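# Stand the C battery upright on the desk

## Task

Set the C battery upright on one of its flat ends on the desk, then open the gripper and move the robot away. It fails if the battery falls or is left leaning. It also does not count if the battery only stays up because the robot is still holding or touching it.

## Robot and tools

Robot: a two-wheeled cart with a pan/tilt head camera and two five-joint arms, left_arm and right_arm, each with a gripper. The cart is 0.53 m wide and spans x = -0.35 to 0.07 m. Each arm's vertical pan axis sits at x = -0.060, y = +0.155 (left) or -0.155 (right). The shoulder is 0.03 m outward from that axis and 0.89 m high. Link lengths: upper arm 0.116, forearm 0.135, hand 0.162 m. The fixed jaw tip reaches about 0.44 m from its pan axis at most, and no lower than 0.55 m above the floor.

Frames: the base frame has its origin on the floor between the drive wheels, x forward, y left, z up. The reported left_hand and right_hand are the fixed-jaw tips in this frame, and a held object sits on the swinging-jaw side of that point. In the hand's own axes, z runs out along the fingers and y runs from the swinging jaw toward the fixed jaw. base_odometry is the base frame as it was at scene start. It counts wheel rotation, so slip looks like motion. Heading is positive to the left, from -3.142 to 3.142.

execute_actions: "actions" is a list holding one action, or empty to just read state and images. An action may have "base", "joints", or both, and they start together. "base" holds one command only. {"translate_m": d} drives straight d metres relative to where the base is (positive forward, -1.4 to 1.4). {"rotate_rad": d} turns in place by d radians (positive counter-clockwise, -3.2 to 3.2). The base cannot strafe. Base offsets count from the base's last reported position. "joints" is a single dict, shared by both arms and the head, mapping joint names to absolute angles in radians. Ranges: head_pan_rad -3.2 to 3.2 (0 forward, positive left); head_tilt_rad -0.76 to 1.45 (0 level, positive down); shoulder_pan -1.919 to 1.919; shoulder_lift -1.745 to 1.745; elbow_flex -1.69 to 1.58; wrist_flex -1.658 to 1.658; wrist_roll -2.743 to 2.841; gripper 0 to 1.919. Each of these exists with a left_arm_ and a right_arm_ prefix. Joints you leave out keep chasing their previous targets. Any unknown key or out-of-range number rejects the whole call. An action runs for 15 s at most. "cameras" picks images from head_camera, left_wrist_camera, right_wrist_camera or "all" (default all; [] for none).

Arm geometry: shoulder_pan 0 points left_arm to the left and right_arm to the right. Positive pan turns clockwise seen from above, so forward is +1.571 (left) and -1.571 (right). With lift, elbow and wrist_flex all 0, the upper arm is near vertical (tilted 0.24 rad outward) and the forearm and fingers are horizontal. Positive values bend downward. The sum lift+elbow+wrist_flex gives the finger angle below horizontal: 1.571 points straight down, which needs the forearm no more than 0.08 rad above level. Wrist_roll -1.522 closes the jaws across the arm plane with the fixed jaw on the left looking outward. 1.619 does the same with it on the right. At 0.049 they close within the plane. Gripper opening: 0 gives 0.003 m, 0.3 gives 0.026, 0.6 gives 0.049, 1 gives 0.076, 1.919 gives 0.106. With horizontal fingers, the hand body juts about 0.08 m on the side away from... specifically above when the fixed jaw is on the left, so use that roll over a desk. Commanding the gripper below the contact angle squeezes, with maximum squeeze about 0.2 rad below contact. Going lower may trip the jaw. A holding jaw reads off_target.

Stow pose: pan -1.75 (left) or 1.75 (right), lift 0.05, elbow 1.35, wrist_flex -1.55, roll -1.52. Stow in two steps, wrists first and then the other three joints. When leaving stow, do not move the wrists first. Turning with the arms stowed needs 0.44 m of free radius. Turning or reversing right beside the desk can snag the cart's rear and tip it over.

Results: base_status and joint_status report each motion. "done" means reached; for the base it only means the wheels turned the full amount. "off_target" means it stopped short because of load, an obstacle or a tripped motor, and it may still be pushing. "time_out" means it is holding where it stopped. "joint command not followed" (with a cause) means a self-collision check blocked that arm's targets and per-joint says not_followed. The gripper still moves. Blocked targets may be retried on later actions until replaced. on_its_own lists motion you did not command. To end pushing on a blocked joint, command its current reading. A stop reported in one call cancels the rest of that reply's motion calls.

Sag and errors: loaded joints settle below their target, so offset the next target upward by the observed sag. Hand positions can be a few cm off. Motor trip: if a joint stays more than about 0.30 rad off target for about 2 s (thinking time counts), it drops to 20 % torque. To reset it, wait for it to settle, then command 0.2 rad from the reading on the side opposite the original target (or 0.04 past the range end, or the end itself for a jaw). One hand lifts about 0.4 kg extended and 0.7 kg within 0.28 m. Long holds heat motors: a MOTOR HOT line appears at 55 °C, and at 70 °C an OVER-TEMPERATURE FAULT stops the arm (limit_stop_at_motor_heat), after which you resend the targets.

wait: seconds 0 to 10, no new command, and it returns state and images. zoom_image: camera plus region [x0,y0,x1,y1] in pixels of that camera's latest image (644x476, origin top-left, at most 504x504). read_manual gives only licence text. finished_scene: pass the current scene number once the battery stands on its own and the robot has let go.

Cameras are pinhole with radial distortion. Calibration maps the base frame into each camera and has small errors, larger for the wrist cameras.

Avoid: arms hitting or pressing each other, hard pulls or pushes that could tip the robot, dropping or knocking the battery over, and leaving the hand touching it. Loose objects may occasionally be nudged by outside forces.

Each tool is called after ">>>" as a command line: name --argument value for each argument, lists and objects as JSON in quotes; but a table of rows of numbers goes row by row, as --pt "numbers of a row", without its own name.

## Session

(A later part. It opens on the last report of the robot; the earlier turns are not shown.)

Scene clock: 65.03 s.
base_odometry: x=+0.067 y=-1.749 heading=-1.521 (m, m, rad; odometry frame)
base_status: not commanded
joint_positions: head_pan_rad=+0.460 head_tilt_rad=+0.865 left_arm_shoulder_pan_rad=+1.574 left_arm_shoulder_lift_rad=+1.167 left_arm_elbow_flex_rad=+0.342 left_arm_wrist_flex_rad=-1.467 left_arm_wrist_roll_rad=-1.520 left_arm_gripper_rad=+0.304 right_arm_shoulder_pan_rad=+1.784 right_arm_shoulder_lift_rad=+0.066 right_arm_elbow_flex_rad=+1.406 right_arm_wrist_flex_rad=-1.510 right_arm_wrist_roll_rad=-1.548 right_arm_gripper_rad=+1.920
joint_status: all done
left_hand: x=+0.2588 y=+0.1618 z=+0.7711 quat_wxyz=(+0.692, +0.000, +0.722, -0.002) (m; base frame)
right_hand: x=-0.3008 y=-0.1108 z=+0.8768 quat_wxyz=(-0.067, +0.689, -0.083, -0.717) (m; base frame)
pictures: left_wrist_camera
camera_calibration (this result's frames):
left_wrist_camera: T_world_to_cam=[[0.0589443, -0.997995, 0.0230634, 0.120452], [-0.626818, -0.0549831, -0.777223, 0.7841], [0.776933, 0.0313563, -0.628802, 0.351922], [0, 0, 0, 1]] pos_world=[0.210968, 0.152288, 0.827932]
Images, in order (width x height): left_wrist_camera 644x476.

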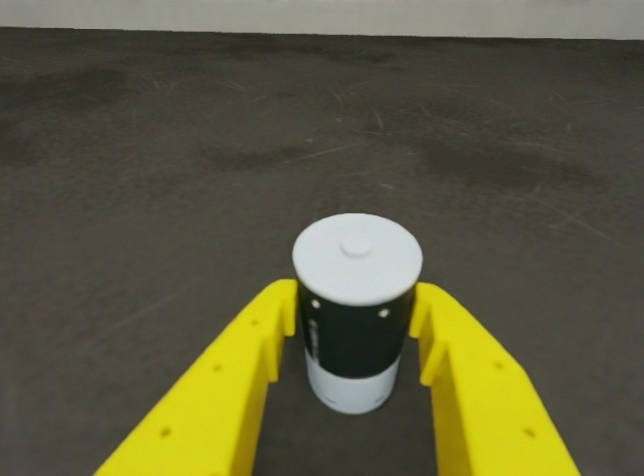

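>>> execute_actions --actions '[{"joints": {"left_arm_shoulder_lift_rad": 1.18, "left_arm_wrist_flex_rad": -1.52}}]' --cameras '["left_wrist_camera"]'

Scene clock: 65.83 s.
base_odometry: x=+0.067 y=-1.749 heading=-1.521 (m, m, rad; odometry frame)
base_status: not commanded
joint_positions: head_pan_rad=+0.460 head_tilt_rad=+0.865 left_arm_shoulder_pan_rad=+1.574 left_arm_shoulder_lift_rad=+1.198 left_arm_elbow_flex_rad=+0.342 left_arm_wrist_flex_rad=-1.492 left_arm_wrist_roll_rad=-1.520 left_arm_gripper_rad=+0.304 right_arm_shoulder_pan_rad=+1.784 right_arm_shoulder_lift_rad=+0.066 right_arm_elbow_flex_rad=+1.406 right_arm_wrist_flex_rad=-1.510 right_arm_wrist_roll_rad=-1.548 right_arm_gripper_rad=+1.920
joint_status: all done
left_hand: x=+0.2551 y=+0.1618 z=+0.7663 quat_wxyz=(+0.690, +0.000, +0.724, -0.002) (m; base frame)
right_hand: x=-0.3008 y=-0.1108 z=+0.8768 quat_wxyz=(-0.067, +0.689, -0.083, -0.717) (m; base frame)
pictures: left_wrist_camera
camera_calibration (this result's frames):
left_wrist_camera: T_world_to_cam=[[0.0590847, -0.997995, 0.0226835, 0.121046], [-0.631575, -0.0549692, -0.773363, 0.776286], [0.77306, 0.0313676, -0.633557, 0.356342], [0, 0, 0, 1]] pos_world=[0.207657, 0.152298, 0.823369]
Images, in order (width x height): left_wrist_camera 644x476.

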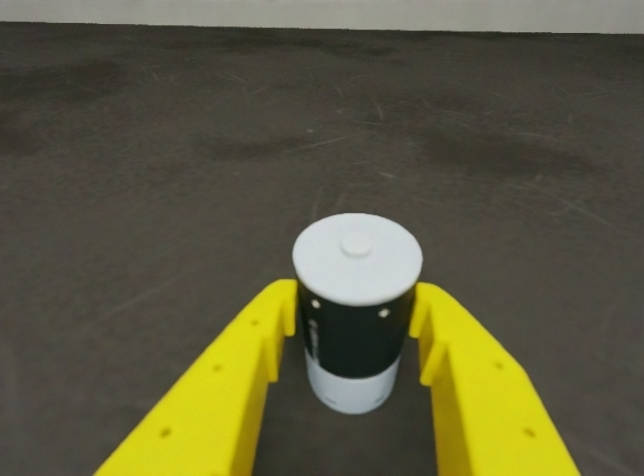

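>>> execute_actions --actions '[{"joints": {"left_arm_shoulder_lift_rad": 1.205, "left_arm_wrist_flex_rad": -1.54}}]' --cameras '["left_wrist_camera", "head_camera"]'

Scene clock: 66.53 s.
base_odometry: x=+0.067 y=-1.749 heading=-1.521 (m, m, rad; odometry frame)
base_status: not commanded
joint_positions: head_pan_rad=+0.460 head_tilt_rad=+0.865 left_arm_shoulder_pan_rad=+1.574 left_arm_shoulder_lift_rad=+1.215 left_arm_elbow_flex_rad=+0.342 left_arm_wrist_flex_rad=-1.518 left_arm_wrist_roll_rad=-1.520 left_arm_gripper_rad=+0.304 right_arm_shoulder_pan_rad=+1.784 right_arm_shoulder_lift_rad=+0.066 right_arm_elbow_flex_rad=+1.406 right_arm_wrist_flex_rad=-1.510 right_arm_wrist_roll_rad=-1.548 right_arm_gripper_rad=+1.920
joint_status: all done
left_hand: x=+0.2531 y=+0.1618 z=+0.7657 quat_wxyz=(+0.693, +0.000, +0.721, -0.002) (m; base frame)
right_hand: x=-0.3008 y=-0.1108 z=+0.8768 quat_wxyz=(-0.067, +0.689, -0.083, -0.717) (m; base frame)
pictures: head_camera, left_wrist_camera
camera_calibration (this result's frames):
head_camera: T_world_to_cam=[[0.416745, -0.90873, 0.0231037, -0.00583724], [-0.699045, -0.336623, -0.630889, 0.734798], [0.581084, 0.246769, -0.775529, 0.912047], [0, 0, 0, 1]] pos_world=[-0.0138864, 0.0169807, 1.17103]
left_wrist_camera: T_world_to_cam=[[0.0588733, -0.997995, 0.0232531, 0.120799], [-0.624431, -0.05499, -0.779142, 0.777193], [0.778858, 0.0313507, -0.626416, 0.35055], [0, 0, 0, 1]] pos_world=[0.205163, 0.152305, 0.822325]
Images, in order (width x height): head_camera 644x476, left_wrist_camera 644x476.

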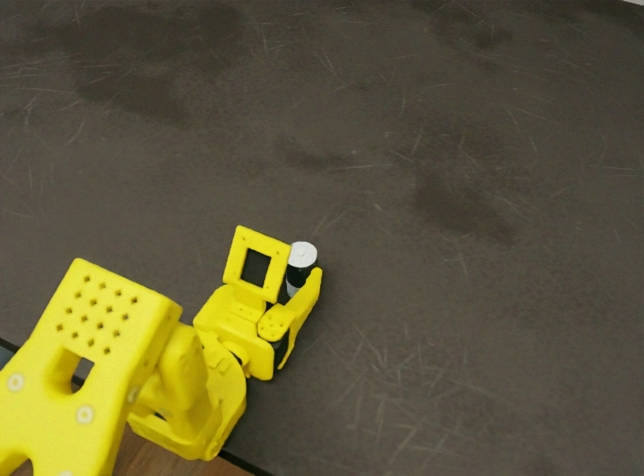

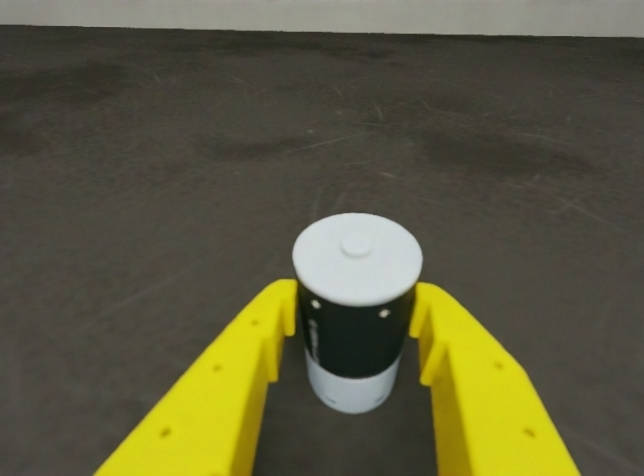

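>>> execute_actions --actions '[{"joints": {"left_arm_gripper_rad": 0.6}}]' --cameras '["left_wrist_camera", "head_camera"]'

Scene clock: 67.47 s.
base_odometry: x=+0.067 y=-1.749 heading=-1.521 (m, m, rad; odometry frame)
base_status: not commanded
joint_positions: head_pan_rad=+0.460 head_tilt_rad=+0.865 left_arm_shoulder_pan_rad=+1.574 left_arm_shoulder_lift_rad=+1.215 left_arm_elbow_flex_rad=+0.342 left_arm_wrist_flex_rad=-1.521 left_arm_wrist_roll_rad=-1.522 left_arm_gripper_rad=+0.591 right_arm_shoulder_pan_rad=+1.784 right_arm_shoulder_lift_rad=+0.066 right_arm_elbow_flex_rad=+1.406 right_arm_wrist_flex_rad=-1.510 right_arm_wrist_roll_rad=-1.548 right_arm_gripper_rad=+1.920
joint_status: all done
left_hand: x=+0.2532 y=+0.1618 z=+0.7662 quat_wxyz=(+0.694, +0.001, +0.720, -0.001) (m; base frame)
right_hand: x=-0.3008 y=-0.1108 z=+0.8768 quat_wxyz=(-0.067, +0.689, -0.083, -0.717) (m; base frame)
pictures: head_camera, left_wrist_camera
camera_calibration (this result's frames):
head_camera: T_world_to_cam=[[0.416743, -0.908731, 0.0231037, -0.00583736], [-0.699046, -0.336622, -0.630888, 0.734798], [0.581085, 0.246768, -0.775529, 0.912047], [0, 0, 0, 1]] pos_world=[-0.0138864, 0.0169806, 1.17103]
left_wrist_camera: T_world_to_cam=[[0.0587464, -0.998032, 0.0219128, 0.121852], [-0.622037, -0.0537652, -0.78114, 0.778325], [0.780781, 0.0322586, -0.623972, 0.348344], [0, 0, 0, 1]] pos_world=[0.205008, 0.152222, 0.822667]
Images, in order (width x height): head_camera 644x476, left_wrist_camera 644x476.

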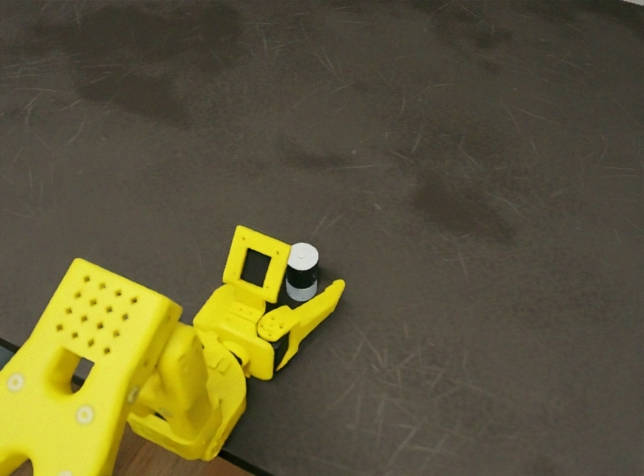

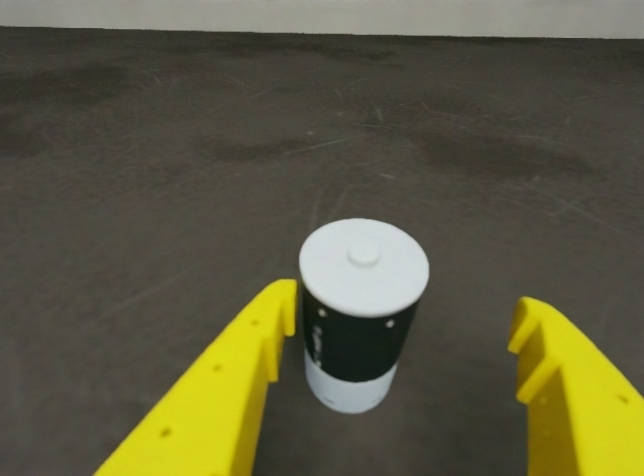

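>>> execute_actions --actions '[{"base": {"translate_m": -0.25}, "joints": {"left_arm_shoulder_pan_rad": 1.54, "head_tilt_rad": 0.65, "head_pan_rad": 0.3}}]' --cameras '["head_camera"]'

Scene clock: 69.93 s.
base_odometry: x=+0.055 y=-1.499 heading=-1.526 (m, m, rad; odometry frame)
base_status: done
joint_positions: head_pan_rad=+0.310 head_tilt_rad=+0.664 left_arm_shoulder_pan_rad=+1.548 left_arm_shoulder_lift_rad=+1.215 left_arm_elbow_flex_rad=+0.342 left_arm_wrist_flex_rad=-1.521 left_arm_wrist_roll_rad=-1.522 left_arm_gripper_rad=+0.592 right_arm_shoulder_pan_rad=+1.784 right_arm_shoulder_lift_rad=+0.066 right_arm_elbow_flex_rad=+1.406 right_arm_wrist_flex_rad=-1.510 right_arm_wrist_roll_rad=-1.548 right_arm_gripper_rad=+1.920
joint_status: all done
left_hand: x=+0.2529 y=+0.1700 z=+0.7662 quat_wxyz=(+0.694, -0.008, +0.720, +0.008) (m; base frame)
right_hand: x=-0.3008 y=-0.1108 z=+0.8768 quat_wxyz=(-0.067, +0.689, -0.083, -0.717) (m; base frame)
pictures: head_camera
camera_calibration (this result's frames):
head_camera: T_world_to_cam=[[0.272432, -0.962031, 0.0166622, -0.00520576], [-0.606921, -0.185256, -0.772869, 0.902548], [0.746611, 0.200442, -0.634347, 0.757326], [0, 0, 0, 1]] pos_world=[-0.0162337, 0.0103952, 1.17805]
Images, in order (width x height): head_camera 644x476.

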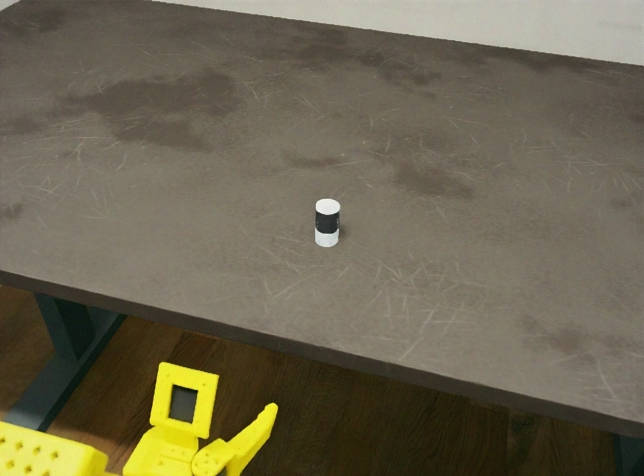

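The battery is standing upright on its flat end and the robot is clear.

>>> finished_scene --scene 1

The scene is finished: the task was done.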